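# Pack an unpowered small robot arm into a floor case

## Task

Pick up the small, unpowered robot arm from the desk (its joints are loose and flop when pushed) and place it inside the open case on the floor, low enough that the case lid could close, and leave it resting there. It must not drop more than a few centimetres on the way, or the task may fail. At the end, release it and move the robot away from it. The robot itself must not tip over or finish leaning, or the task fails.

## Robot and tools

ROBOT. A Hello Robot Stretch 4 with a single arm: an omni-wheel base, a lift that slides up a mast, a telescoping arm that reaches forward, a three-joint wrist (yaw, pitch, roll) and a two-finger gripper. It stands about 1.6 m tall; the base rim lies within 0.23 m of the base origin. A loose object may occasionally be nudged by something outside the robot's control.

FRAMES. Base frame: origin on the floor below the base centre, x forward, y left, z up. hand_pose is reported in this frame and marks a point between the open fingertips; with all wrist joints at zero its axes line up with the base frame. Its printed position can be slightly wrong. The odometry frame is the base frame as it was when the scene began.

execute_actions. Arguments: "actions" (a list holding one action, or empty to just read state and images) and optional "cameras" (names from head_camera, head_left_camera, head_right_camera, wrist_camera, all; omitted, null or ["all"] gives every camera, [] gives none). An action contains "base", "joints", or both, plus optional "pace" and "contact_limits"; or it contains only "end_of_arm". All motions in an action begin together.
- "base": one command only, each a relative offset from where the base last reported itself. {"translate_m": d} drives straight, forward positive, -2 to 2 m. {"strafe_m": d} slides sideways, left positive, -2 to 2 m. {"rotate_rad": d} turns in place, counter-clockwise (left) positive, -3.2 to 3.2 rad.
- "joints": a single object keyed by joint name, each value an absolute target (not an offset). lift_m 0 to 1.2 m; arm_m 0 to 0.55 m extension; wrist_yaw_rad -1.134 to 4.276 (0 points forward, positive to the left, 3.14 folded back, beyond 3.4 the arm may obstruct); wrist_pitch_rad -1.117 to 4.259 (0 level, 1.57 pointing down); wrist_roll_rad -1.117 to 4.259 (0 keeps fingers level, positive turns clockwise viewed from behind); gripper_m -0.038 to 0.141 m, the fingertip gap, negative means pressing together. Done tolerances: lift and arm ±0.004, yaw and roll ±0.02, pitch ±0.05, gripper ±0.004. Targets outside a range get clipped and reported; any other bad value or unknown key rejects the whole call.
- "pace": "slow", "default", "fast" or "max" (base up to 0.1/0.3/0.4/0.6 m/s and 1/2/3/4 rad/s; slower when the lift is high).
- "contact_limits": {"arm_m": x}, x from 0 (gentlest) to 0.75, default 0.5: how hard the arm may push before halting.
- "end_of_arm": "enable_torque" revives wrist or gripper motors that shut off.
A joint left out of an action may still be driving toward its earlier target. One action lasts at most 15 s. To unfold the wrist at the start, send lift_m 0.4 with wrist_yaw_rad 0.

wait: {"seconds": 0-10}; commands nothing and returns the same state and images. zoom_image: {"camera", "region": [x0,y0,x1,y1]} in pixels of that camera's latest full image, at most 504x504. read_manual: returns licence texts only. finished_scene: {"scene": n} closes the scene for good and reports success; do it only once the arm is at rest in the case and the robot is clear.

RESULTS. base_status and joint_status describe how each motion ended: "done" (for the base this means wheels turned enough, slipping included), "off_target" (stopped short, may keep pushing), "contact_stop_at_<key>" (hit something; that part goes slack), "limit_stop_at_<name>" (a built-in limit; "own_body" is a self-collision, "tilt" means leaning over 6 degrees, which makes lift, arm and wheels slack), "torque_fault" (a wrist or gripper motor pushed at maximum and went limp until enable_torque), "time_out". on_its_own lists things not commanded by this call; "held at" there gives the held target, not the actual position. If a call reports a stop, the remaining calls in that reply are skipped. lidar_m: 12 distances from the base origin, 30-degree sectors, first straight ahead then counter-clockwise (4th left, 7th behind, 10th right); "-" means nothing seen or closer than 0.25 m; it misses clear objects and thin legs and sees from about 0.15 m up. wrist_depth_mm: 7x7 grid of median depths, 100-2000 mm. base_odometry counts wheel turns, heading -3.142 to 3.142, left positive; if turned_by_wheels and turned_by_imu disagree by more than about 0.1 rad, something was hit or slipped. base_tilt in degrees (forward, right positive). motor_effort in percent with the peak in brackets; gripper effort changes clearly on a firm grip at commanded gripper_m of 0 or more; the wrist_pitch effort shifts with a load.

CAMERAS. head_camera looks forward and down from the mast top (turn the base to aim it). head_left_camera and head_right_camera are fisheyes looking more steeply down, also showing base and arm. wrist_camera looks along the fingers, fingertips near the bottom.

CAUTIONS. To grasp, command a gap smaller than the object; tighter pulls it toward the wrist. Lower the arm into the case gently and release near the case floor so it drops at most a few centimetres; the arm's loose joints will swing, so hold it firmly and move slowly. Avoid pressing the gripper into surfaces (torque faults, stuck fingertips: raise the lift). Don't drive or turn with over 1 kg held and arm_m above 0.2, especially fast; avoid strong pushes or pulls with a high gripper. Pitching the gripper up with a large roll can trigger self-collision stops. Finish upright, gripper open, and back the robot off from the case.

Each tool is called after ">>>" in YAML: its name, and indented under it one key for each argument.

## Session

>>> execute_actions:
  actions:
    - {"joints":{"lift_m":0.4,"wrist_yaw_rad":0}}

Scene clock: 2.40 s.
base_odometry: x=+0.000 y=+0.000 heading=+0.000 (m, m, rad; odometry frame)
turned_by_wheels: +0.000 (rad since the last result)
turned_by_imu: -0.001 (rad since the last result)
base_tilt: forward=-0.3 right=-0.6 (deg)
lidar_m: 1.53 1.56 2.05 1.37 2.58 2.32 2.17 2.25 1.51 1.41 2.28 1.65
base_status: not commanded
joint_positions: lift_m=+0.400 arm_m=-0.001 wrist_yaw_rad=+0.000 wrist_pitch_rad=+0.018 wrist_roll_rad=-0.011 gripper_m=+0.057
joint_status: all done
motor_effort: lift_m=+23(26) arm_m=-1(1) wrist_yaw_rad=+1(4) wrist_pitch_rad=-6(5) wrist_roll_rad=+1(1) gripper_m=-4(3) wheel_0=+0(0) wheel_1=+0(0) wheel_2=+0(0) (%)
hand_pose: x=+0.4589 y=-0.0873 z=+0.5727 quat_wxyz=(+1.000, -0.006, +0.009, +0.000) (m; base frame)
wrist_depth_mm: 1255 1281 1366 1366 1397 1464 1464 / 1255 1336 1336 1336 1464 1430 1464 / 1255 1336 1336 1366 1430 1499 1464 / 1229 1308 1336 1397 1397 1499 1499 / 1308 1308 1336 1397 1430 1464 1499 / 1308 1308 198 1397 202 1430 1499 / 1229 1281 1336 111 1430 1336 1464
pictures: head_camera, head_left_camera, head_right_camera, wrist_camera
Images, in order (width x height): head_camera 420x560, head_left_camera 420x672, head_right_camera 420x672, wrist_camera 616x392.

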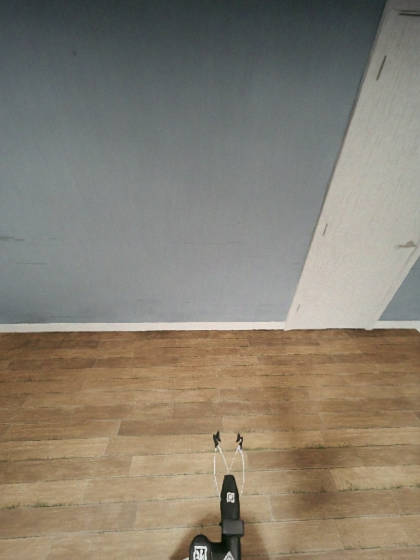

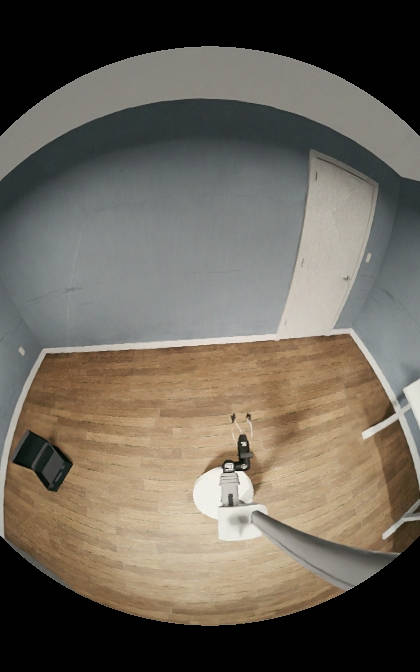

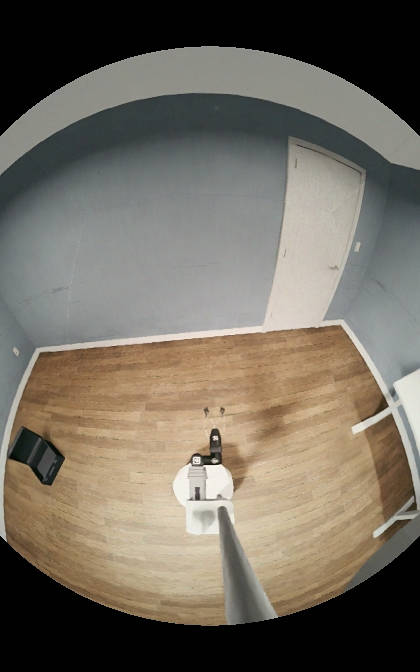

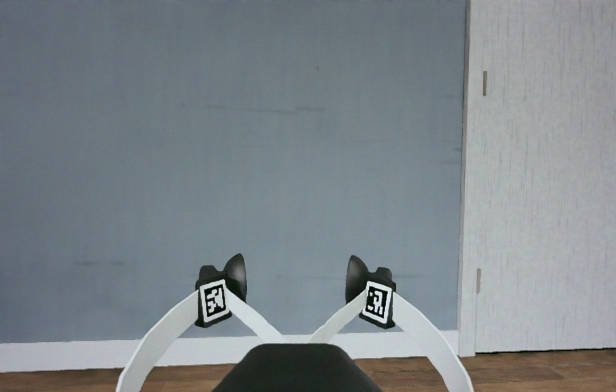

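>>> execute_actions:
  actions:
    - {"base":{"rotate_rad":-1.5}}
  cameras: []

>>> execute_actions:
  actions:
    - {"base":{"translate_m":0.85},"pace":"fast"}
  cameras: ["head_camera"]

Scene clock: 8.60 s.
base_odometry: x=+0.000 y=+0.000 heading=-1.500 (m, m, rad; odometry frame)
turned_by_wheels: -1.500 (rad since the last result)
turned_by_imu: -1.486 (rad since the last result)
base_tilt: forward=-0.2 right=-0.6 (deg)
lidar_m: 1.41 2.17 1.63 1.55 1.59 2.17 1.38 2.62 2.27 2.17 2.23 1.45
base_status: done
joint_positions: lift_m=+0.400 arm_m=+0.000 wrist_yaw_rad=+0.000 wrist_pitch_rad=+0.018 wrist_roll_rad=-0.011 gripper_m=+0.057
joint_status: not commanded
motor_effort: lift_m=+21(23) arm_m=-1(1) wrist_yaw_rad=+2(1) wrist_pitch_rad=-6(7) wrist_roll_rad=+1(0) gripper_m=-6(2) wheel_0=+0(4) wheel_1=+0(7) wheel_2=+1(7) (%)
hand_pose: x=+0.4588 y=-0.0874 z=+0.5728 quat_wxyz=(+1.000, -0.006, +0.009, +0.000) (m; base frame)
wrist_depth_mm: - - 1983 - - - - / 1983 - - 1983 - - - / 1983 1983 1983 - - - - / - - - - - - - / 1983 - - - - - - / 1921 - 198 - 201 - - / 1336 1308 1397 111 1397 1281 1366
pictures: none
No camera images: the call's "cameras" was empty. Leave "cameras" out to get every camera's image.

Scene clock: 12.00 s.
base_odometry: x=+0.060 y=-0.848 heading=-1.500 (m, m, rad; odometry frame)
turned_by_wheels: +0.000 (rad since the last result)
turned_by_imu: -0.001 (rad since the last result)
base_tilt: forward=-0.1 right=-0.6 (deg)
lidar_m: 0.55 0.59 1.60 1.51 1.61 2.22 2.21 3.11 2.25 2.17 0.79 0.58
base_status: done
joint_positions: lift_m=+0.400 arm_m=+0.000 wrist_yaw_rad=+0.000 wrist_pitch_rad=+0.018 wrist_roll_rad=-0.011 gripper_m=+0.057
joint_status: not commanded
motor_effort: lift_m=+21(21) arm_m=-1(1) wrist_yaw_rad=+1(2) wrist_pitch_rad=-4(5) wrist_roll_rad=+0(0) gripper_m=-3(4) wheel_0=-1(8) wheel_1=-1(7) wheel_2=+1(10) (%)
hand_pose: x=+0.4588 y=-0.0874 z=+0.5728 quat_wxyz=(+1.000, -0.006, +0.009, +0.000) (m; base frame)
wrist_depth_mm: 1098 1118 1160 1205 1182 1205 1160 / 1138 1098 1160 1182 1182 1160 1182 / 1118 535 517 496 484 459 452 / 1138 1138 788 1182 1182 1182 1205 / 1138 1182 759 1182 1229 1229 1229 / 1138 1118 198 1182 201 1205 1255 / 1138 1160 1160 111 1205 1205 1205
pictures: head_camera
Images, in order (width x height): head_camera 420x560.

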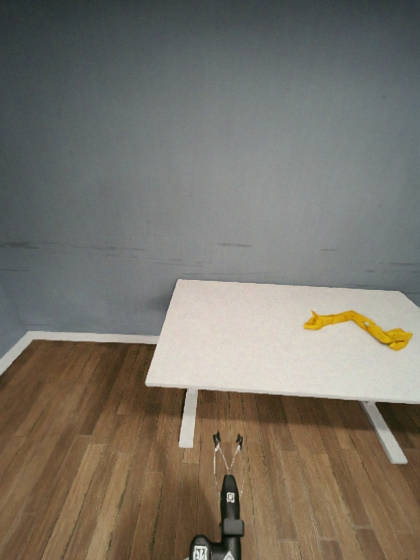

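>>> execute_actions:
  actions:
    - {"base":{"strafe_m":-0.73},"joints":{"lift_m":1.15,"wrist_pitch_rad":1.57,"gripper_m":0.08},"pace":"fast"}
  cameras: []

>>> execute_actions:
  actions:
    - {"base":{"translate_m":0.28},"joints":{"arm_m":0.42}}
  cameras: ["wrist_camera"]

Scene clock: 18.17 s.
base_odometry: x=-0.668 y=-0.900 heading=-1.500 (m, m, rad; odometry frame)
turned_by_wheels: +0.000 (rad since the last result)
turned_by_imu: -0.004 (rad since the last result)
base_tilt: forward=-0.2 right=-0.4 (deg)
lidar_m: 0.52 0.60 0.81 2.22 2.34 2.35 2.40 2.12 1.50 1.42 1.51 0.57
base_status: done
joint_positions: lift_m=+1.150 arm_m=+0.000 wrist_yaw_rad=+0.000 wrist_pitch_rad=+1.570 wrist_roll_rad=-0.011 gripper_m=+0.080
joint_status: all done
motor_effort: lift_m=+23(23) arm_m=-1(0) wrist_yaw_rad=+3(0) wrist_pitch_rad=+1(6) wrist_roll_rad=+0(0) gripper_m=-3(2) wheel_0=-1(12) wheel_1=+2(14) wheel_2=+0(1) (%)
hand_pose: x=+0.1706 y=-0.0874 z=+1.0395 quat_wxyz=(+0.707, -0.004, +0.707, +0.004) (m; base frame)
wrist_depth_mm: 1255 1281 1281 1308 1281 1281 1336 / 1281 1336 1281 1281 1308 1308 1308 / 1281 1255 1281 1308 1308 1308 1366 / 1255 1255 1281 1281 1281 1336 1336 / 1255 1281 1060 1098 1308 1308 1308 / 1255 1281 204 1078 202 1308 1308 / 1281 1308 1255 111 1308 1336 1366
pictures: none
No camera images: the call's "cameras" was empty. Leave "cameras" out to get every camera's image.

Scene clock: 20.57 s.
base_odometry: x=-0.648 y=-1.179 heading=-1.500 (m, m, rad; odometry frame)
turned_by_wheels: +0.000 (rad since the last result)
turned_by_imu: +0.000 (rad since the last result)
base_tilt: forward=-0.3 right=-0.6 (deg)
lidar_m: 0.25 0.30 0.39 2.25 2.39 2.61 2.66 2.09 1.52 1.42 0.38 0.29
base_status: done
joint_positions: lift_m=+1.150 arm_m=+0.419 wrist_yaw_rad=+0.000 wrist_pitch_rad=+1.570 wrist_roll_rad=-0.011 gripper_m=+0.080
joint_status: all done
motor_effort: lift_m=+23(23) arm_m=+5(3) wrist_yaw_rad=+1(1) wrist_pitch_rad=+2(1) wrist_roll_rad=+0(0) gripper_m=-1(1) wheel_0=+0(10) wheel_1=+1(4) wheel_2=+2(12) (%)
hand_pose: x=+0.5904 y=-0.0874 z=+1.0395 quat_wxyz=(+0.707, -0.004, +0.707, +0.004) (m; base frame)
wrist_depth_mm: 535 539 544 549 554 559 559 / 535 539 544 554 554 554 569 / 539 544 539 554 554 564 564 / 535 504 549 554 554 564 569 / 544 539 539 554 504 559 564 / 544 544 204 554 204 569 564 / 544 554 544 111 559 564 574
pictures: wrist_camera
Images, in order (width x height): wrist_camera 616x392.

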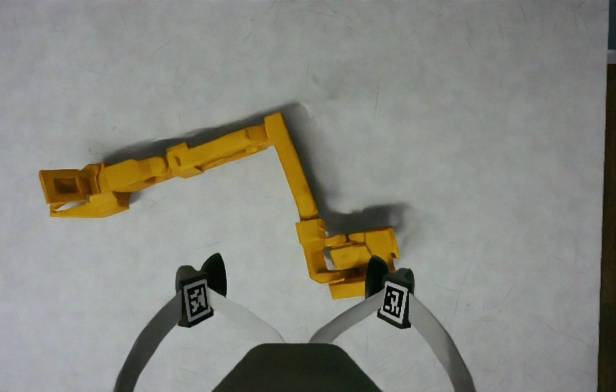

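>>> execute_actions:
  actions:
    - {"joints":{"arm_m":0.47,"lift_m":0.93,"wrist_roll_rad":-0.33}}
  cameras: ["wrist_camera"]

Scene clock: 25.20 s.
base_odometry: x=-0.648 y=-1.179 heading=-1.500 (m, m, rad; odometry frame)
turned_by_wheels: +0.000 (rad since the last result)
turned_by_imu: -0.001 (rad since the last result)
base_tilt: forward=-0.1 right=-0.6 (deg)
lidar_m: 0.26 0.28 0.39 2.26 2.36 2.64 2.63 2.06 1.52 1.43 0.38 0.27
base_status: not commanded
joint_positions: lift_m=+0.930 arm_m=+0.469 wrist_yaw_rad=+0.000 wrist_pitch_rad=+1.570 wrist_roll_rad=-0.330 gripper_m=+0.080
joint_status: all done
motor_effort: lift_m=+17(24) arm_m=+4(2) wrist_yaw_rad=+2(0) wrist_pitch_rad=+1(2) wrist_roll_rad=+0(2) gripper_m=+0(1) wheel_0=+0(0) wheel_1=+1(0) wheel_2=+1(2) (%)
hand_pose: x=+0.6402 y=-0.0874 z=+0.8200 quat_wxyz=(+0.698, -0.116, +0.697, +0.116) (m; base frame)
wrist_depth_mm: 320 322 324 325 330 334 338 / 322 324 325 327 334 336 336 / 265 270 267 297 332 334 338 / 322 324 325 330 334 336 338 / 324 324 327 329 336 336 338 / 322 325 204 260 204 336 342 / 322 324 329 111 283 338 336
pictures: wrist_camera
Images, in order (width x height): wrist_camera 616x392.

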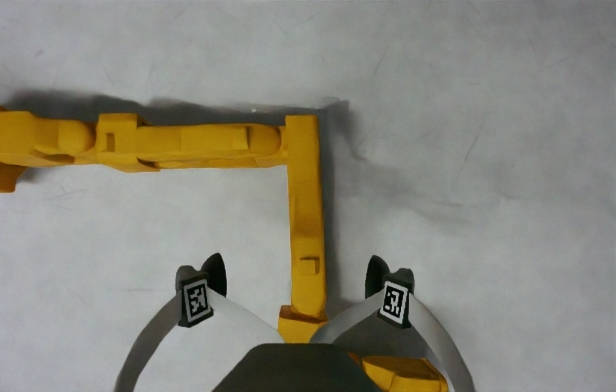

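>>> execute_actions:
  actions:
    - {"base":{"strafe_m":-0.01},"joints":{"arm_m":0.485,"lift_m":0.853}}
  cameras: []

>>> execute_actions:
  actions:
    - {"joints":{"gripper_m":-0.038}}
  cameras: ["wrist_camera"]

>>> execute_actions:
  actions:
    - {"joints":{"lift_m":1.02,"wrist_pitch_rad":1.0,"arm_m":0.35,"wrist_roll_rad":0}}
  cameras: []

>>> execute_actions:
  actions:
    - {"joints":{"wrist_pitch_rad":0,"arm_m":0.25}}
  cameras: ["wrist_camera","head_camera"]

Scene clock: 31.50 s.
base_odometry: x=-0.658 y=-1.180 heading=-1.500 (m, m, rad; odometry frame)
turned_by_wheels: +0.000 (rad since the last result)
turned_by_imu: -0.001 (rad since the last result)
base_tilt: forward=-0.1 right=-0.5 (deg)
lidar_m: 0.27 0.29 0.41 2.26 2.35 2.64 2.64 2.07 1.50 1.40 0.39 0.29
base_status: done
joint_positions: lift_m=+0.853 arm_m=+0.484 wrist_yaw_rad=+0.000 wrist_pitch_rad=+1.570 wrist_roll_rad=-0.330 gripper_m=+0.080
joint_status: all done
motor_effort: lift_m=+17(18) arm_m=+5(8) wrist_yaw_rad=+2(1) wrist_pitch_rad=+1(1) wrist_roll_rad=+0(0) gripper_m=-4(0) wheel_0=+0(9) wheel_1=+1(10) wheel_2=+0(1) (%)
hand_pose: x=+0.6552 y=-0.0874 z=+0.7430 quat_wxyz=(+0.698, -0.116, +0.697, +0.116) (m; base frame)
wrist_depth_mm: 244 247 248 250 255 255 257 / 245 246 247 251 253 254 256 / 190 190 192 252 253 255 257 / 246 247 250 252 254 256 258 / 247 247 251 251 255 256 260 / 246 247 204 180 204 256 260 / 246 248 250 111 255 258 258
pictures: none
No camera images: the call's "cameras" was empty. Leave "cameras" out to get every camera's image.

Scene clock: 33.33 s.
base_odometry: x=-0.658 y=-1.180 heading=-1.500 (m, m, rad; odometry frame)
turned_by_wheels: +0.000 (rad since the last result)
turned_by_imu: +0.000 (rad since the last result)
base_tilt: forward=-0.3 right=-0.6 (deg)
lidar_m: 0.25 0.28 0.39 2.27 2.36 2.65 2.67 2.09 1.46 1.43 0.40 0.28
base_status: not commanded
joint_positions: lift_m=+0.853 arm_m=+0.484 wrist_yaw_rad=+0.000 wrist_pitch_rad=+1.570 wrist_roll_rad=-0.330 gripper_m=-0.037
joint_status: all done
motor_effort: lift_m=+18(18) arm_m=+5(5) wrist_yaw_rad=+1(2) wrist_pitch_rad=+2(1) wrist_roll_rad=+1(1) gripper_m=-26(26) wheel_0=+0(0) wheel_1=+1(1) wheel_2=+0(0) (%)
hand_pose: x=+0.6553 y=-0.0874 z=+0.7428 quat_wxyz=(+0.698, -0.116, +0.697, +0.116) (m; base frame)
wrist_depth_mm: 243 245 246 248 252 254 255 / 243 245 247 249 252 255 255 / 182 181 178 183 253 255 256 / 245 246 248 180 253 254 257 / 244 247 249 174 254 256 258 / 245 247 184 169 186 256 257 / 244 246 250 111 255 255 258
pictures: wrist_camera
Images, in order (width x height): wrist_camera 616x392.

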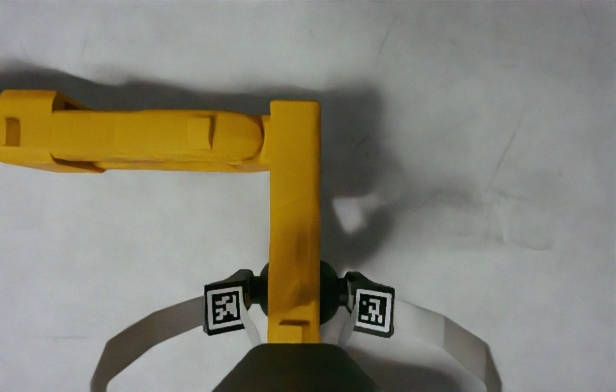

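Scene clock: 35.10 s.
base_odometry: x=-0.658 y=-1.180 heading=-1.500 (m, m, rad; odometry frame)
turned_by_wheels: +0.000 (rad since the last result)
turned_by_imu: +0.000 (rad since the last result)
base_tilt: forward=-0.1 right=-0.6 (deg)
lidar_m: 0.25 0.30 0.40 2.25 2.36 2.63 2.65 2.05 1.48 1.42 0.39 0.28
base_status: not commanded
joint_positions: lift_m=+1.020 arm_m=+0.351 wrist_yaw_rad=+0.000 wrist_pitch_rad=+1.006 wrist_roll_rad=-0.001 gripper_m=-0.037
joint_status: all done
motor_effort: lift_m=+26(27) arm_m=-5(3) wrist_yaw_rad=+3(9) wrist_pitch_rad=-17(21) wrist_roll_rad=+4(12) gripper_m=-29(29) wheel_0=+0(2) wheel_1=+1(1) wheel_2=+1(2) (%)
hand_pose: x=+0.6761 y=-0.0874 z=+0.9540 quat_wxyz=(+0.876, -0.001, +0.482, +0.000) (m; base frame)
wrist_depth_mm: 549 559 554 564 564 569 580 / 634 647 647 647 654 668 676 / 569 239 202 214 597 609 615 / 251 260 512 214 544 549 554 / 473 480 480 209 500 504 508 / 445 452 180 210 185 459 469 / 415 410 418 111 427 421 433
pictures: none
No camera images: the call's "cameras" was empty. Leave "cameras" out to get every camera's image.

Scene clock: 36.37 s.
base_odometry: x=-0.658 y=-1.180 heading=-1.500 (m, m, rad; odometry frame)
turned_by_wheels: +0.000 (rad since the last result)
turned_by_imu: +0.000 (rad since the last result)
base_tilt: forward=-0.2 right=-0.5 (deg)
lidar_m: 0.25 0.28 0.41 2.26 2.39 2.63 2.65 2.08 1.49 1.42 0.37 0.26
base_status: not commanded
joint_positions: lift_m=+1.020 arm_m=+0.251 wrist_yaw_rad=+0.000 wrist_pitch_rad=+0.010 wrist_roll_rad=-0.001 gripper_m=-0.037
joint_status: all done
on_its_own: wrist_pitch_rad is at rest, and its effort (-29) is outside its rest range (-23 to +23)
motor_effort: lift_m=+25(26) arm_m=-4(9) wrist_yaw_rad=+2(5) wrist_pitch_rad=-29(35) wrist_roll_rad=+4(5) gripper_m=-26(29) wheel_0=+0(0) wheel_1=+1(0) wheel_2=+1(1) (%)
hand_pose: x=+0.7102 y=-0.0874 z=+1.1948 quat_wxyz=(+1.000, -0.001, +0.005, +0.000) (m; base frame)
wrist_depth_mm: 603 615 615 627 634 640 647 / 609 615 615 621 634 647 654 / 609 609 185 194 640 640 647 / 603 615 180 203 640 640 654 / 615 621 185 200 647 647 668 / 615 609 180 193 185 661 668 / 615 185 213 111 647 647 668
pictures: head_camera, wrist_camera
Images, in order (width x height): head_camera 420x560, wrist_camera 616x392.

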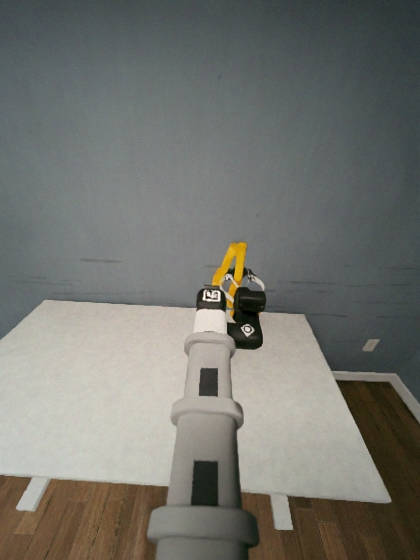

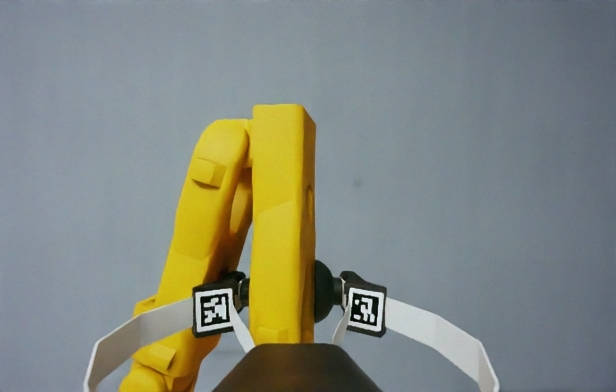

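Grip twisted; lay it back on the desk and regrip.

>>> execute_actions:
  actions:
    - {"joints":{"arm_m":0.45}}
  cameras: []

>>> execute_actions:
  actions:
    - {"joints":{"wrist_pitch_rad":1.57,"lift_m":0.95},"pace":"slow"}
  cameras: []

>>> execute_actions:
  actions:
    - {"joints":{"lift_m":0.875},"pace":"slow"}
  cameras: ["wrist_camera"]

>>> execute_actions:
  actions:
    - {"joints":{"gripper_m":0.045}}
  cameras: []

>>> execute_actions:
  actions:
    - {"joints":{"lift_m":1.0}}
  cameras: []

>>> execute_actions:
  actions:
    - {"base":{"strafe_m":0.03},"joints":{"gripper_m":0.14,"wrist_roll_rad":0.2}}
  cameras: ["wrist_camera"]

Scene clock: 43.80 s.
base_odometry: x=-0.658 y=-1.180 heading=-1.500 (m, m, rad; odometry frame)
turned_by_wheels: +0.000 (rad since the last result)
turned_by_imu: -0.001 (rad since the last result)
base_tilt: forward=-0.2 right=-0.7 (deg)
lidar_m: 0.25 0.29 0.40 2.27 2.36 2.63 2.66 2.09 1.47 1.42 0.39 0.27
base_status: not commanded
joint_positions: lift_m=+1.020 arm_m=+0.449 wrist_yaw_rad=+0.000 wrist_pitch_rad=+0.010 wrist_roll_rad=-0.001 gripper_m=-0.037
joint_status: all done
on_its_own: wrist_pitch_rad is at rest, and its effort (-27) is outside its rest range (-23 to +23)
motor_effort: lift_m=+25(25) arm_m=+5(6) wrist_yaw_rad=+1(3) wrist_pitch_rad=-27(29) wrist_roll_rad=+4(4) gripper_m=-28(26) wheel_0=+0(0) wheel_1=+0(1) wheel_2=+1(1) (%)
hand_pose: x=+0.9085 y=-0.0874 z=+1.1949 quat_wxyz=(+1.000, -0.001, +0.005, +0.000) (m; base frame)
wrist_depth_mm: 410 415 421 427 430 436 442 / 413 418 424 424 427 436 442 / 413 415 183 191 433 442 445 / 415 418 180 202 436 439 442 / 415 424 185 199 439 439 445 / 415 418 180 193 185 445 452 / 421 185 213 111 439 445 449
pictures: none
No camera images: the call's "cameras" was empty. Leave "cameras" out to get every camera's image.

Scene clock: 45.47 s.
base_odometry: x=-0.658 y=-1.180 heading=-1.500 (m, m, rad; odometry frame)
turned_by_wheels: +0.000 (rad since the last result)
turned_by_imu: +0.000 (rad since the last result)
base_tilt: forward=-0.2 right=-0.6 (deg)
lidar_m: 0.26 0.27 0.42 2.26 2.37 2.64 2.64 2.01 1.49 1.43 0.39 0.26
base_status: not commanded
joint_positions: lift_m=+0.950 arm_m=+0.449 wrist_yaw_rad=+0.000 wrist_pitch_rad=+1.569 wrist_roll_rad=+0.000 gripper_m=-0.037
joint_status: all done
motor_effort: lift_m=+19(29) arm_m=+5(5) wrist_yaw_rad=+1(1) wrist_pitch_rad=+3(26) wrist_roll_rad=+1(4) gripper_m=-30(28) wheel_0=+0(0) wheel_1=+1(1) wheel_2=+1(1) (%)
hand_pose: x=+0.6207 y=-0.0874 z=+0.8398 quat_wxyz=(+0.708, +0.000, +0.706, +0.000) (m; base frame)
wrist_depth_mm: 342 340 345 345 343 351 353 / 338 342 343 349 351 353 353 / 342 342 343 171 349 353 357 / 340 340 154 152 351 353 355 / 342 345 176 167 355 353 357 / 340 340 181 199 185 357 357 / 343 220 347 111 353 351 355
pictures: none
No camera images: the call's "cameras" was empty. Leave "cameras" out to get every camera's image.

Scene clock: 46.97 s.
base_odometry: x=-0.658 y=-1.180 heading=-1.500 (m, m, rad; odometry frame)
turned_by_wheels: +0.000 (rad since the last result)
turned_by_imu: +0.000 (rad since the last result)
base_tilt: forward=-0.2 right=-0.5 (deg)
lidar_m: 0.26 0.28 0.39 2.24 2.38 2.64 2.69 2.07 1.50 1.42 0.38 0.27
base_status: not commanded
joint_positions: lift_m=+0.875 arm_m=+0.449 wrist_yaw_rad=+0.000 wrist_pitch_rad=+1.570 wrist_roll_rad=+0.000 gripper_m=-0.037
joint_status: all done
motor_effort: lift_m=+17(18) arm_m=+4(5) wrist_yaw_rad=+3(3) wrist_pitch_rad=+2(4) wrist_roll_rad=+0(1) gripper_m=-25(28) wheel_0=+0(0) wheel_1=+1(1) wheel_2=+1(1) (%)
hand_pose: x=+0.6204 y=-0.0874 z=+0.7649 quat_wxyz=(+0.707, +0.000, +0.707, +0.000) (m; base frame)
wrist_depth_mm: 265 268 271 272 274 277 278 / 267 268 271 272 274 277 278 / 268 267 181 174 276 277 278 / 267 268 180 177 276 277 281 / 270 270 187 191 277 277 281 / 267 209 181 193 185 278 281 / 268 199 272 111 277 278 282
pictures: wrist_camera
Images, in order (width x height): wrist_camera 616x392.

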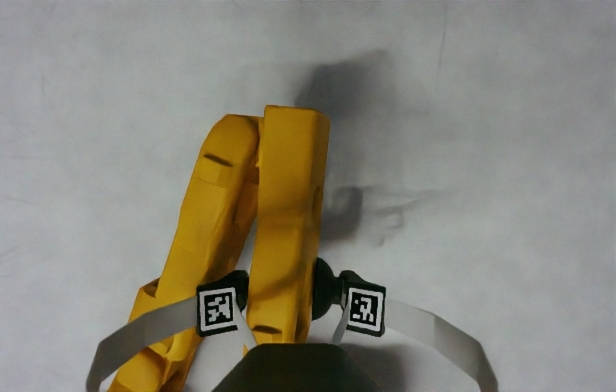

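Scene clock: 48.50 s.
base_odometry: x=-0.658 y=-1.180 heading=-1.500 (m, m, rad; odometry frame)
turned_by_wheels: +0.000 (rad since the last result)
turned_by_imu: +0.000 (rad since the last result)
base_tilt: forward=-0.2 right=-0.7 (deg)
lidar_m: 0.25 0.28 0.40 2.25 2.40 2.63 2.67 2.04 1.49 1.41 0.38 0.28
base_status: not commanded
joint_positions: lift_m=+0.875 arm_m=+0.449 wrist_yaw_rad=+0.000 wrist_pitch_rad=+1.570 wrist_roll_rad=+0.000 gripper_m=+0.045
joint_status: all done
motor_effort: lift_m=+18(18) arm_m=+5(5) wrist_yaw_rad=+2(3) wrist_pitch_rad=+2(0) wrist_roll_rad=+0(0) gripper_m=-4(29) wheel_0=+0(0) wheel_1=+1(1) wheel_2=+1(1) (%)
hand_pose: x=+0.6204 y=-0.0874 z=+0.7649 quat_wxyz=(+0.707, +0.000, +0.707, +0.000) (m; base frame)
wrist_depth_mm: 265 267 270 271 273 274 277 / 265 267 270 273 274 277 278 / 266 268 207 271 274 277 279 / 266 270 205 274 274 278 278 / 268 268 208 273 276 277 279 / 267 268 197 219 202 279 281 / 268 243 255 111 278 278 279
pictures: none
No camera images: the call's "cameras" was empty. Leave "cameras" out to get every camera's image.

Scene clock: 50.07 s.
base_odometry: x=-0.658 y=-1.180 heading=-1.500 (m, m, rad; odometry frame)
turned_by_wheels: +0.000 (rad since the last result)
turned_by_imu: +0.000 (rad since the last result)
base_tilt: forward=-0.2 right=-0.6 (deg)
lidar_m: 0.26 0.27 0.41 2.27 2.38 2.64 2.68 2.07 1.48 1.44 0.38 0.25
base_status: not commanded
joint_positions: lift_m=+1.000 arm_m=+0.449 wrist_yaw_rad=+0.000 wrist_pitch_rad=+1.570 wrist_roll_rad=+0.000 gripper_m=+0.045
joint_status: all done
motor_effort: lift_m=+25(27) arm_m=+5(5) wrist_yaw_rad=+1(2) wrist_pitch_rad=+1(2) wrist_roll_rad=+0(0) gripper_m=-3(4) wheel_0=+0(0) wheel_1=+1(1) wheel_2=+1(1) (%)
hand_pose: x=+0.6204 y=-0.0874 z=+0.8893 quat_wxyz=(+0.707, +0.000, +0.707, +0.000) (m; base frame)
wrist_depth_mm: 387 389 394 397 402 402 407 / 384 394 392 397 402 404 404 / 384 392 159 397 399 404 410 / 387 156 141 399 402 404 410 / 394 152 158 402 404 407 410 / 392 392 186 211 201 410 410 / 392 394 260 111 317 407 410
pictures: none
No camera images: the call's "cameras" was empty. Leave "cameras" out to get every camera's image.

Scene clock: 52.03 s.
base_odometry: x=-0.628 y=-1.177 heading=-1.500 (m, m, rad; odometry frame)
turned_by_wheels: +0.000 (rad since the last result)
turned_by_imu: +0.000 (rad since the last result)
base_tilt: forward=-0.2 right=-0.6 (deg)
lidar_m: 0.25 0.29 0.38 2.22 2.33 2.63 2.66 2.11 1.53 1.47 0.39 0.27
base_status: done
joint_positions: lift_m=+1.000 arm_m=+0.449 wrist_yaw_rad=+0.000 wrist_pitch_rad=+1.570 wrist_roll_rad=+0.200 gripper_m=+0.140
joint_status: all done
motor_effort: lift_m=+25(25) arm_m=+4(5) wrist_yaw_rad=+1(1) wrist_pitch_rad=+0(1) wrist_roll_rad=+2(6) gripper_m=+0(4) wheel_0=+0(5) wheel_1=+1(8) wheel_2=+0(0) (%)
hand_pose: x=+0.6203 y=-0.0874 z=+0.8893 quat_wxyz=(+0.704, +0.070, +0.703, -0.070) (m; base frame)
wrist_depth_mm: 389 394 394 397 402 402 402 / 389 394 389 397 399 402 410 / 389 392 394 397 402 407 407 / 150 143 394 399 402 404 407 / 142 153 204 310 402 404 407 / 392 171 217 332 204 407 410 / 392 228 325 111 404 407 407
pictures: wrist_camera
Images, in order (width x height): wrist_camera 616x392.

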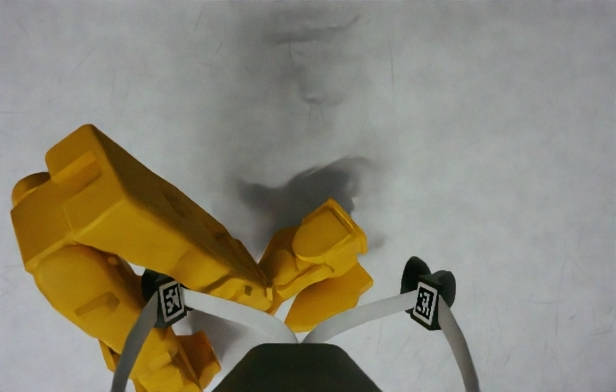

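Hooked on the finger. Lower gently.

>>> execute_actions:
  actions:
    - {"joints":{"lift_m":0.87},"pace":"slow"}

Scene clock: 61.63 s.
base_odometry: x=-0.628 y=-1.177 heading=-1.500 (m, m, rad; odometry frame)
turned_by_wheels: +0.000 (rad since the last result)
turned_by_imu: -0.001 (rad since the last result)
base_tilt: forward=-0.2 right=-0.5 (deg)
lidar_m: 0.26 0.27 0.40 2.24 2.33 2.61 2.62 2.13 1.52 1.44 0.37 0.28
base_status: not commanded
joint_positions: lift_m=+0.870 arm_m=+0.449 wrist_yaw_rad=+0.000 wrist_pitch_rad=+1.570 wrist_roll_rad=+0.200 gripper_m=+0.140
joint_status: all done
motor_effort: lift_m=+14(24) arm_m=+4(5) wrist_yaw_rad=+2(2) wrist_pitch_rad=+1(6) wrist_roll_rad=+2(2) gripper_m=+1(0) wheel_0=-1(0) wheel_1=+1(1) wheel_2=+0(0) (%)
hand_pose: x=+0.6204 y=-0.0874 z=+0.7602 quat_wxyz=(+0.704, +0.070, +0.703, -0.070) (m; base frame)
wrist_depth_mm: 264 265 267 270 272 273 274 / 208 266 268 271 272 273 276 / 205 234 267 271 272 274 276 / 208 197 268 270 273 273 277 / 213 214 229 270 273 274 277 / 211 213 200 200 190 274 277 / 266 252 221 111 179 276 278
pictures: head_camera, head_left_camera, head_right_camera, wrist_camera
Images, in order (width x height): head_camera 420x560, head_left_camera 420x672, head_right_camera 420x672, wrist_camera 616x392.

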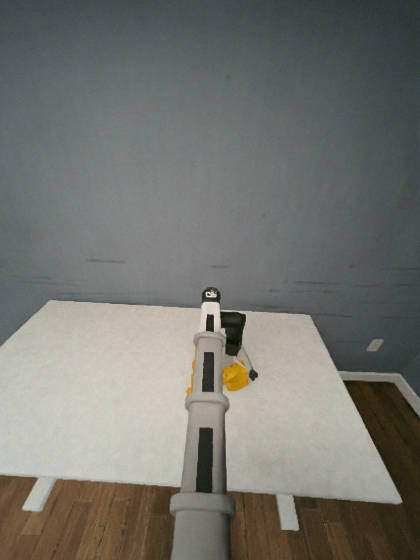

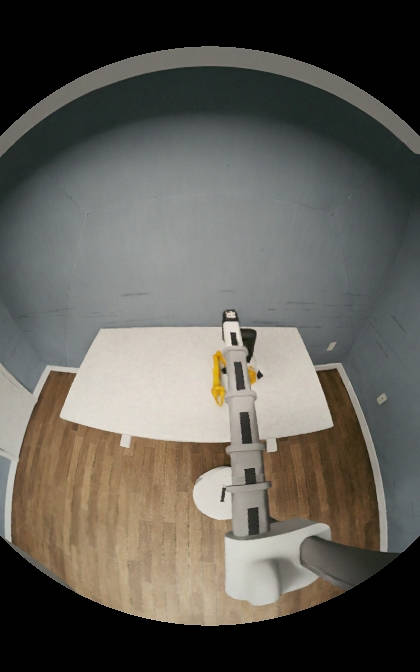

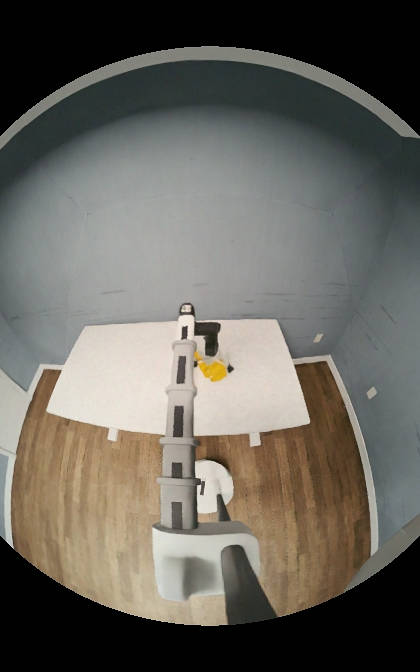

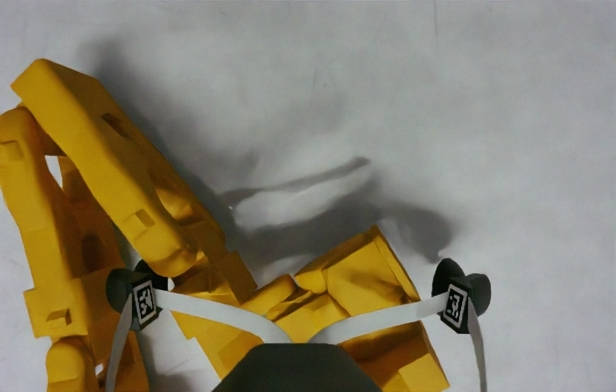

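>>> execute_actions:
  actions:
    - {"base":{"strafe_m":0.008},"joints":{"arm_m":0.425},"pace":"slow"}
  cameras: []

>>> execute_actions:
  actions:
    - {"joints":{"lift_m":0.91},"pace":"slow"}
  cameras: ["wrist_camera"]

Scene clock: 65.57 s.
base_odometry: x=-0.620 y=-1.177 heading=-1.500 (m, m, rad; odometry frame)
turned_by_wheels: +0.000 (rad since the last result)
turned_by_imu: -0.001 (rad since the last result)
base_tilt: forward=-0.2 right=-0.6 (deg)
lidar_m: 0.25 0.27 0.38 2.24 2.37 2.62 2.64 2.12 1.54 1.46 0.38 0.28
base_status: done
joint_positions: lift_m=+0.870 arm_m=+0.426 wrist_yaw_rad=+0.000 wrist_pitch_rad=+1.569 wrist_roll_rad=+0.200 gripper_m=+0.140
joint_status: all done
motor_effort: lift_m=+15(15) arm_m=-5(8) wrist_yaw_rad=+1(1) wrist_pitch_rad=+5(5) wrist_roll_rad=+0(2) gripper_m=-2(0) wheel_0=-2(4) wheel_1=+1(6) wheel_2=+0(1) (%)
hand_pose: x=+0.5975 y=-0.0874 z=+0.7601 quat_wxyz=(+0.704, +0.071, +0.703, -0.070) (m; base frame)
wrist_depth_mm: 263 266 266 270 272 273 274 / 206 266 268 270 272 273 274 / 204 206 268 270 272 273 276 / 211 196 266 271 272 273 276 / 213 225 208 224 193 276 277 / 213 202 200 195 189 273 276 / 211 252 268 111 169 276 277
pictures: none
No camera images: the call's "cameras" was empty. Leave "cameras" out to get every camera's image.

Scene clock: 66.73 s.
base_odometry: x=-0.620 y=-1.177 heading=-1.500 (m, m, rad; odometry frame)
turned_by_wheels: +0.000 (rad since the last result)
turned_by_imu: +0.000 (rad since the last result)
base_tilt: forward=-0.2 right=-0.5 (deg)
lidar_m: 0.26 0.28 0.38 2.23 2.32 2.63 2.64 2.16 1.54 1.45 0.41 0.25
base_status: not commanded
joint_positions: lift_m=+0.910 arm_m=+0.426 wrist_yaw_rad=+0.000 wrist_pitch_rad=+1.570 wrist_roll_rad=+0.200 gripper_m=+0.140
joint_status: all done
motor_effort: lift_m=+23(25) arm_m=-5(5) wrist_yaw_rad=+1(0) wrist_pitch_rad=+0(5) wrist_roll_rad=+1(1) gripper_m=+0(2) wheel_0=-2(2) wheel_1=+1(1) wheel_2=+0(0) (%)
hand_pose: x=+0.5970 y=-0.0874 z=+0.7994 quat_wxyz=(+0.704, +0.070, +0.703, -0.070) (m; base frame)
wrist_depth_mm: 301 304 304 307 310 312 314 / 301 270 306 307 309 312 314 / 303 244 306 309 309 312 317 / 301 252 285 309 312 314 315 / 303 251 241 248 246 314 315 / 303 213 246 237 208 315 317 / 304 252 307 111 312 317 317
pictures: wrist_camera
Images, in order (width x height): wrist_camera 616x392.

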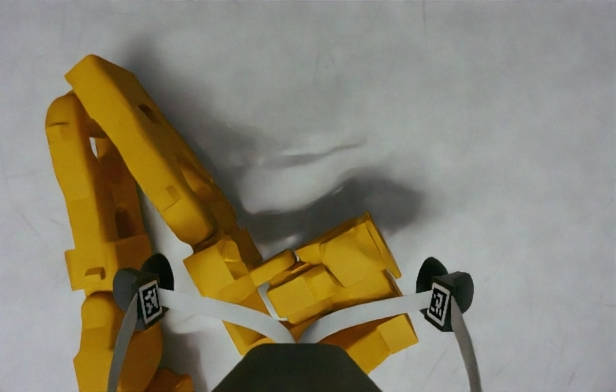

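>>> execute_actions:
  actions:
    - {"joints":{"lift_m":0.95}}
  cameras: []

>>> execute_actions:
  actions:
    - {"base":{"strafe_m":0.1},"joints":{"arm_m":0.483,"wrist_roll_rad":-0.14}}
  cameras: ["wrist_camera"]

Scene clock: 71.80 s.
base_odometry: x=-0.620 y=-1.177 heading=-1.500 (m, m, rad; odometry frame)
turned_by_wheels: +0.000 (rad since the last result)
turned_by_imu: -0.001 (rad since the last result)
base_tilt: forward=-0.3 right=-0.5 (deg)
lidar_m: 0.25 0.28 0.41 2.22 2.38 2.61 2.65 2.11 1.51 1.46 0.38 0.28
base_status: not commanded
joint_positions: lift_m=+0.950 arm_m=+0.426 wrist_yaw_rad=+0.000 wrist_pitch_rad=+1.570 wrist_roll_rad=+0.200 gripper_m=+0.140
joint_status: all done
motor_effort: lift_m=+23(23) arm_m=-5(5) wrist_yaw_rad=+2(2) wrist_pitch_rad=+0(0) wrist_roll_rad=+1(1) gripper_m=+0(0) wheel_0=-1(2) wheel_1=+0(1) wheel_2=+0(0) (%)
hand_pose: x=+0.5970 y=-0.0874 z=+0.8395 quat_wxyz=(+0.704, +0.070, +0.703, -0.070) (m; base frame)
wrist_depth_mm: 342 342 343 345 349 355 355 / 342 342 345 349 349 351 355 / 340 282 347 347 349 355 357 / 340 294 319 349 351 353 355 / 342 287 287 279 351 355 357 / 343 213 290 281 247 357 357 / 345 294 347 111 353 357 357
pictures: none
No camera images: the call's "cameras" was empty. Leave "cameras" out to get every camera's image.

Scene clock: 73.27 s.
base_odometry: x=-0.520 y=-1.170 heading=-1.499 (m, m, rad; odometry frame)
turned_by_wheels: +0.000 (rad since the last result)
turned_by_imu: +0.000 (rad since the last result)
base_tilt: forward=-0.3 right=-0.6 (deg)
lidar_m: 0.25 0.28 0.40 2.14 2.24 2.62 2.67 2.27 1.63 1.57 0.40 0.28
base_status: done
joint_positions: lift_m=+0.950 arm_m=+0.482 wrist_yaw_rad=+0.000 wrist_pitch_rad=+1.570 wrist_roll_rad=-0.140 gripper_m=+0.140
joint_status: all done
motor_effort: lift_m=+23(23) arm_m=+5(5) wrist_yaw_rad=+1(1) wrist_pitch_rad=+0(0) wrist_roll_rad=-1(4) gripper_m=+0(0) wheel_0=+1(8) wheel_1=+1(11) wheel_2=+0(1) (%)
hand_pose: x=+0.6533 y=-0.0874 z=+0.8395 quat_wxyz=(+0.706, -0.049, +0.705, +0.049) (m; base frame)
wrist_depth_mm: 340 342 342 345 349 351 355 / 342 342 345 347 351 351 355 / 340 342 347 349 351 355 359 / 342 345 347 289 351 355 357 / 342 343 345 325 355 359 355 / 340 214 290 325 281 355 359 / 342 347 347 111 290 273 359
pictures: wrist_camera
Images, in order (width x height): wrist_camera 616x392.

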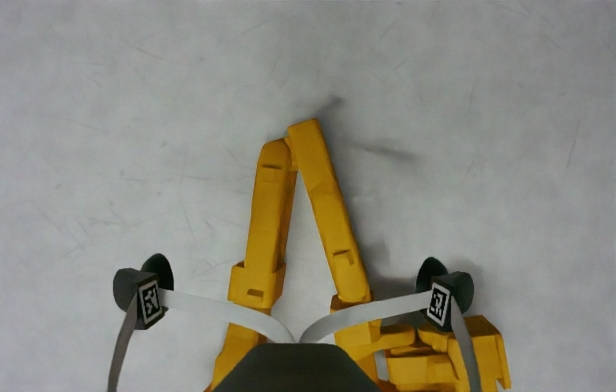

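>>> execute_actions:
  actions:
    - {"joints":{"lift_m":0.855,"arm_m":0.47,"gripper_m":0.12}}
  cameras: []

>>> execute_actions:
  actions:
    - {"joints":{"gripper_m":-0.025}}
  cameras: []

>>> execute_actions:
  actions:
    - {"joints":{"lift_m":0.93},"pace":"slow"}
  cameras: ["wrist_camera","head_right_camera"]

Scene clock: 82.67 s.
base_odometry: x=-0.520 y=-1.170 heading=-1.499 (m, m, rad; odometry frame)
turned_by_wheels: +0.000 (rad since the last result)
turned_by_imu: -0.001 (rad since the last result)
base_tilt: forward=-0.2 right=-0.5 (deg)
lidar_m: 0.26 0.25 0.38 2.10 2.24 2.60 2.63 2.27 1.64 1.55 0.39 0.29
base_status: not commanded
joint_positions: lift_m=+0.855 arm_m=+0.471 wrist_yaw_rad=+0.000 wrist_pitch_rad=+1.570 wrist_roll_rad=-0.140 gripper_m=+0.120
joint_status: all done
motor_effort: lift_m=+15(23) arm_m=-5(7) wrist_yaw_rad=+3(3) wrist_pitch_rad=+1(0) wrist_roll_rad=+0(1) gripper_m=+0(1) wheel_0=+1(1) wheel_1=+1(1) wheel_2=+0(0) (%)
hand_pose: x=+0.6420 y=-0.0874 z=+0.7451 quat_wxyz=(+0.706, -0.049, +0.705, +0.049) (m; base frame)
wrist_depth_mm: 247 250 251 252 256 257 260 / 247 251 252 254 257 257 259 / 249 250 196 194 255 259 259 / 248 250 197 191 256 259 260 / 249 251 204 254 257 259 263 / 249 250 197 255 193 260 262 / 250 252 198 111 188 199 196
pictures: none
No camera images: the call's "cameras" was empty. Leave "cameras" out to get every camera's image.

Scene clock: 84.90 s.
base_odometry: x=-0.520 y=-1.170 heading=-1.499 (m, m, rad; odometry frame)
turned_by_wheels: +0.000 (rad since the last result)
turned_by_imu: -0.001 (rad since the last result)
base_tilt: forward=-0.2 right=-0.5 (deg)
lidar_m: 0.27 0.29 0.42 2.13 2.24 2.56 2.64 2.29 1.66 1.56 0.39 0.29
base_status: not commanded
joint_positions: lift_m=+0.855 arm_m=+0.471 wrist_yaw_rad=+0.000 wrist_pitch_rad=+1.570 wrist_roll_rad=-0.140 gripper_m=-0.024
joint_status: all done
motor_effort: lift_m=+18(18) arm_m=-5(5) wrist_yaw_rad=+1(1) wrist_pitch_rad=+1(0) wrist_roll_rad=+1(0) gripper_m=-34(33) wheel_0=+1(1) wheel_1=+1(1) wheel_2=+0(0) (%)
hand_pose: x=+0.6420 y=-0.0874 z=+0.7448 quat_wxyz=(+0.706, -0.050, +0.705, +0.049) (m; base frame)
wrist_depth_mm: 245 248 250 250 253 255 256 / 244 247 249 156 255 256 256 / 247 247 157 159 254 254 257 / 246 249 163 158 254 256 258 / 246 250 205 158 255 257 258 / 247 176 175 161 186 257 258 / 247 249 251 111 256 256 260
pictures: none
No camera images: the call's "cameras" was empty. Leave "cameras" out to get every camera's image.

Scene clock: 86.40 s.
base_odometry: x=-0.520 y=-1.170 heading=-1.499 (m, m, rad; odometry frame)
turned_by_wheels: +0.000 (rad since the last result)
turned_by_imu: +0.000 (rad since the last result)
base_tilt: forward=-0.2 right=-0.6 (deg)
lidar_m: 0.25 0.28 0.39 2.12 2.24 2.61 2.64 2.24 1.62 1.56 0.36 0.28
base_status: not commanded
joint_positions: lift_m=+0.929 arm_m=+0.471 wrist_yaw_rad=+0.000 wrist_pitch_rad=+1.569 wrist_roll_rad=-0.140 gripper_m=-0.024
joint_status: all done
motor_effort: lift_m=+26(28) arm_m=-5(5) wrist_yaw_rad=+2(1) wrist_pitch_rad=+1(2) wrist_roll_rad=+1(1) gripper_m=-34(35) wheel_0=+1(1) wheel_1=+1(1) wheel_2=+0(0) (%)
hand_pose: x=+0.6422 y=-0.0874 z=+0.8192 quat_wxyz=(+0.706, -0.050, +0.705, +0.049) (m; base frame)
wrist_depth_mm: 320 320 322 325 327 332 332 / 320 320 320 325 327 330 332 / 319 322 127 111 330 332 332 / 320 324 114 114 330 332 332 / 319 322 129 127 330 332 332 / 320 178 177 144 182 334 334 / 320 322 327 111 235 232 336
pictures: head_right_camera, wrist_camera
Images, in order (width x height): head_right_camera 420x672, wrist_camera 616x392.

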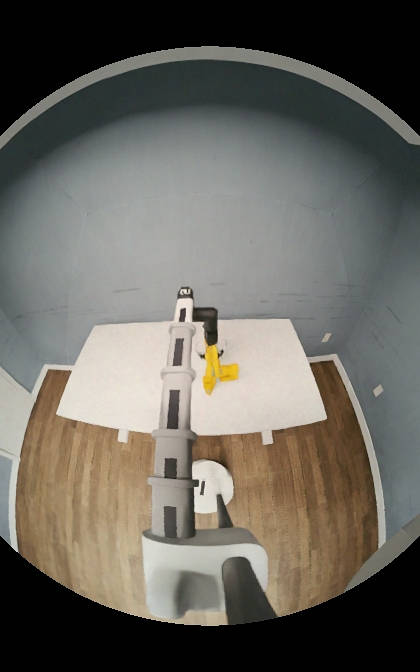

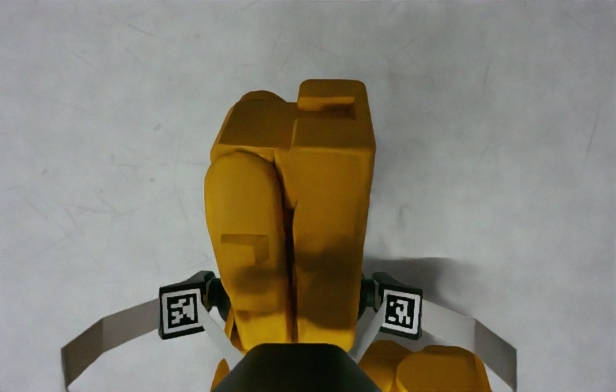

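Pivoting; set down and regrip further back.

>>> execute_actions:
  actions:
    - {"joints":{"lift_m":0.855},"pace":"slow"}
  cameras: []

>>> execute_actions:
  actions:
    - {"joints":{"gripper_m":0.1},"pace":"slow"}
  cameras: []

>>> execute_actions:
  actions:
    - {"joints":{"arm_m":0.44,"lift_m":0.86},"pace":"slow"}
  cameras: ["wrist_camera"]

Scene clock: 91.53 s.
base_odometry: x=-0.520 y=-1.170 heading=-1.499 (m, m, rad; odometry frame)
turned_by_wheels: +0.000 (rad since the last result)
turned_by_imu: -0.001 (rad since the last result)
base_tilt: forward=-0.2 right=-0.5 (deg)
lidar_m: 0.25 0.28 0.42 2.12 2.24 2.60 2.66 2.25 1.64 1.57 0.38 0.29
base_status: not commanded
joint_positions: lift_m=+0.855 arm_m=+0.471 wrist_yaw_rad=+0.001 wrist_pitch_rad=+1.570 wrist_roll_rad=-0.140 gripper_m=-0.024
joint_status: all done
motor_effort: lift_m=+17(26) arm_m=-5(5) wrist_yaw_rad=-1(1) wrist_pitch_rad=+1(3) wrist_roll_rad=+1(1) gripper_m=-32(32) wheel_0=+1(1) wheel_1=+1(1) wheel_2=+0(0) (%)
hand_pose: x=+0.6421 y=-0.0874 z=+0.7450 quat_wxyz=(+0.706, -0.050, +0.705, +0.050) (m; base frame)
wrist_depth_mm: 247 249 250 253 254 258 258 / 247 249 250 160 255 256 258 / 247 249 251 161 254 256 259 / 247 248 250 162 255 257 259 / 247 250 252 161 256 258 259 / 248 249 177 164 185 259 260 / 248 250 251 111 257 209 262
pictures: none
No camera images: the call's "cameras" was empty. Leave "cameras" out to get every camera's image.

Scene clock: 95.87 s.
base_odometry: x=-0.520 y=-1.170 heading=-1.499 (m, m, rad; odometry frame)
turned_by_wheels: +0.000 (rad since the last result)
turned_by_imu: -0.001 (rad since the last result)
base_tilt: forward=-0.2 right=-0.6 (deg)
lidar_m: 0.26 0.28 0.42 2.14 2.23 2.58 2.64 2.28 1.64 1.56 0.39 0.27
base_status: not commanded
joint_positions: lift_m=+0.855 arm_m=+0.471 wrist_yaw_rad=+0.000 wrist_pitch_rad=+1.570 wrist_roll_rad=-0.140 gripper_m=+0.100
joint_status: all done
motor_effort: lift_m=+18(18) arm_m=-5(5) wrist_yaw_rad=+3(0) wrist_pitch_rad=-2(1) wrist_roll_rad=+1(1) gripper_m=+0(34) wheel_0=+1(1) wheel_1=+1(1) wheel_2=+0(0) (%)
hand_pose: x=+0.6419 y=-0.0874 z=+0.7449 quat_wxyz=(+0.706, -0.049, +0.705, +0.049) (m; base frame)
wrist_depth_mm: 247 248 251 253 254 256 259 / 247 249 250 199 254 257 259 / 248 251 251 190 254 258 257 / 247 249 252 191 256 258 258 / 249 250 252 189 255 258 259 / 248 249 196 184 203 258 260 / 248 251 252 111 257 259 260
pictures: none
No camera images: the call's "cameras" was empty. Leave "cameras" out to get every camera's image.

Scene clock: 97.23 s.
base_odometry: x=-0.520 y=-1.170 heading=-1.499 (m, m, rad; odometry frame)
turned_by_wheels: +0.000 (rad since the last result)
turned_by_imu: +0.000 (rad since the last result)
base_tilt: forward=-0.1 right=-0.6 (deg)
lidar_m: 0.25 0.28 0.39 2.13 2.23 2.60 2.63 2.29 1.64 1.56 0.37 0.28
base_status: not commanded
joint_positions: lift_m=+0.860 arm_m=+0.441 wrist_yaw_rad=+0.000 wrist_pitch_rad=+1.570 wrist_roll_rad=-0.140 gripper_m=+0.100
joint_status: all done
motor_effort: lift_m=+23(24) arm_m=-5(3) wrist_yaw_rad=+3(2) wrist_pitch_rad=-1(1) wrist_roll_rad=+1(1) gripper_m=-3(1) wheel_0=+1(1) wheel_1=+1(1) wheel_2=+0(0) (%)
hand_pose: x=+0.6119 y=-0.0874 z=+0.7494 quat_wxyz=(+0.706, -0.049, +0.705, +0.049) (m; base frame)
wrist_depth_mm: 252 252 254 198 259 264 262 / 252 253 255 195 259 262 264 / 252 254 254 194 260 263 264 / 250 253 256 190 260 263 265 / 252 253 256 191 263 262 265 / 254 254 204 196 200 263 265 / 252 256 257 111 200 183 265
pictures: wrist_camera
Images, in order (width x height): wrist_camera 616x392.

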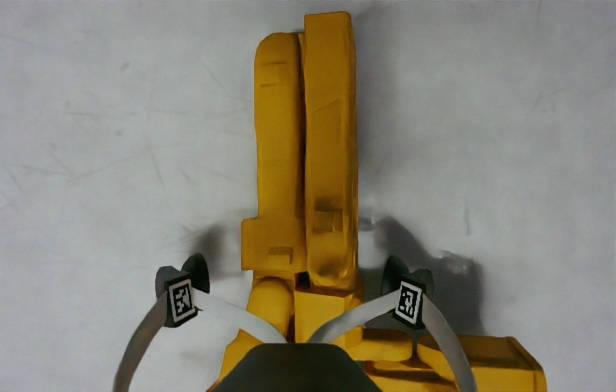

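>>> execute_actions:
  actions:
    - {"joints":{"arm_m":0.455},"pace":"slow"}
  cameras: []

>>> execute_actions:
  actions:
    - {"joints":{"gripper_m":-0.02}}
  cameras: []

>>> execute_actions:
  actions:
    - {"joints":{"lift_m":0.93},"pace":"slow"}
  cameras: ["wrist_camera"]

Scene clock: 101.10 s.
base_odometry: x=-0.520 y=-1.170 heading=-1.499 (m, m, rad; odometry frame)
turned_by_wheels: +0.000 (rad since the last result)
turned_by_imu: -0.001 (rad since the last result)
base_tilt: forward=-0.1 right=-0.5 (deg)
lidar_m: 0.25 0.26 0.42 2.12 2.24 2.57 2.62 2.31 1.63 1.57 0.39 0.26
base_status: not commanded
joint_positions: lift_m=+0.860 arm_m=+0.454 wrist_yaw_rad=+0.000 wrist_pitch_rad=+1.570 wrist_roll_rad=-0.140 gripper_m=+0.100
joint_status: all done
motor_effort: lift_m=+23(23) arm_m=+5(6) wrist_yaw_rad=+1(2) wrist_pitch_rad=-1(0) wrist_roll_rad=+1(0) gripper_m=+1(0) wheel_0=+1(1) wheel_1=+1(1) wheel_2=+0(0) (%)
hand_pose: x=+0.6252 y=-0.0874 z=+0.7494 quat_wxyz=(+0.706, -0.049, +0.705, +0.049) (m; base frame)
wrist_depth_mm: 253 255 255 256 258 263 263 / 252 255 255 196 260 262 264 / 252 255 256 195 262 263 265 / 252 253 255 189 259 262 264 / 253 254 257 190 260 263 265 / 251 255 203 194 202 263 265 / 253 254 257 111 205 197 266
pictures: none
No camera images: the call's "cameras" was empty. Leave "cameras" out to get every camera's image.

Scene clock: 103.03 s.
base_odometry: x=-0.520 y=-1.170 heading=-1.500 (m, m, rad; odometry frame)
turned_by_wheels: +0.000 (rad since the last result)
turned_by_imu: -0.001 (rad since the last result)
base_tilt: forward=-0.2 right=-0.5 (deg)
lidar_m: 0.26 0.29 0.40 2.13 2.25 2.58 2.59 2.25 1.65 1.56 0.40 0.29
base_status: not commanded
joint_positions: lift_m=+0.860 arm_m=+0.454 wrist_yaw_rad=+0.000 wrist_pitch_rad=+1.570 wrist_roll_rad=-0.140 gripper_m=-0.019
joint_status: all done
motor_effort: lift_m=+23(23) arm_m=+5(5) wrist_yaw_rad=+3(1) wrist_pitch_rad=+2(2) wrist_roll_rad=+1(0) gripper_m=-34(32) wheel_0=+1(1) wheel_1=+1(1) wheel_2=+0(0) (%)
hand_pose: x=+0.6254 y=-0.0874 z=+0.7494 quat_wxyz=(+0.706, -0.050, +0.705, +0.049) (m; base frame)
wrist_depth_mm: 249 252 252 253 257 259 260 / 250 251 254 167 257 258 263 / 250 253 254 167 257 260 262 / 252 252 253 166 259 260 263 / 251 253 254 166 258 262 262 / 252 177 180 169 186 260 264 / 252 255 256 111 260 216 264
pictures: none
No camera images: the call's "cameras" was empty. Leave "cameras" out to get every camera's image.

Scene clock: 104.50 s.
base_odometry: x=-0.520 y=-1.170 heading=-1.500 (m, m, rad; odometry frame)
turned_by_wheels: +0.000 (rad since the last result)
turned_by_imu: +0.000 (rad since the last result)
base_tilt: forward=-0.2 right=-0.6 (deg)
lidar_m: 0.25 0.29 0.36 2.13 2.22 2.56 2.62 2.26 1.64 1.59 0.41 0.28
base_status: not commanded
joint_positions: lift_m=+0.929 arm_m=+0.454 wrist_yaw_rad=+0.000 wrist_pitch_rad=+1.570 wrist_roll_rad=-0.140 gripper_m=-0.019
joint_status: all done
motor_effort: lift_m=+26(28) arm_m=+5(5) wrist_yaw_rad=+2(1) wrist_pitch_rad=+2(3) wrist_roll_rad=+1(1) gripper_m=-33(35) wheel_0=+1(1) wheel_1=+1(1) wheel_2=+0(0) (%)
hand_pose: x=+0.6254 y=-0.0874 z=+0.8192 quat_wxyz=(+0.706, -0.050, +0.705, +0.049) (m; base frame)
wrist_depth_mm: 319 324 322 324 329 330 332 / 319 322 324 168 330 332 334 / 317 324 325 167 329 332 332 / 320 324 325 166 330 332 332 / 322 324 324 166 330 332 334 / 320 178 179 168 186 332 334 / 320 325 327 111 330 216 338
pictures: wrist_camera
Images, in order (width x height): wrist_camera 616x392.

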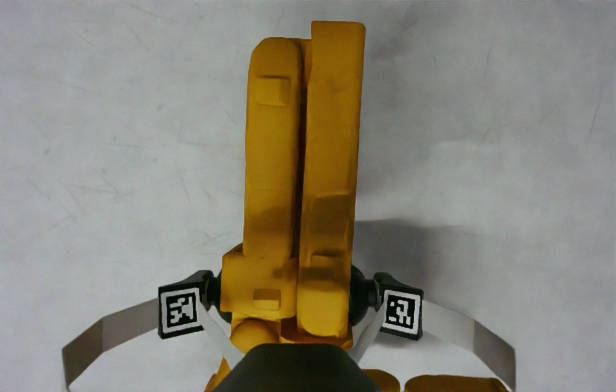

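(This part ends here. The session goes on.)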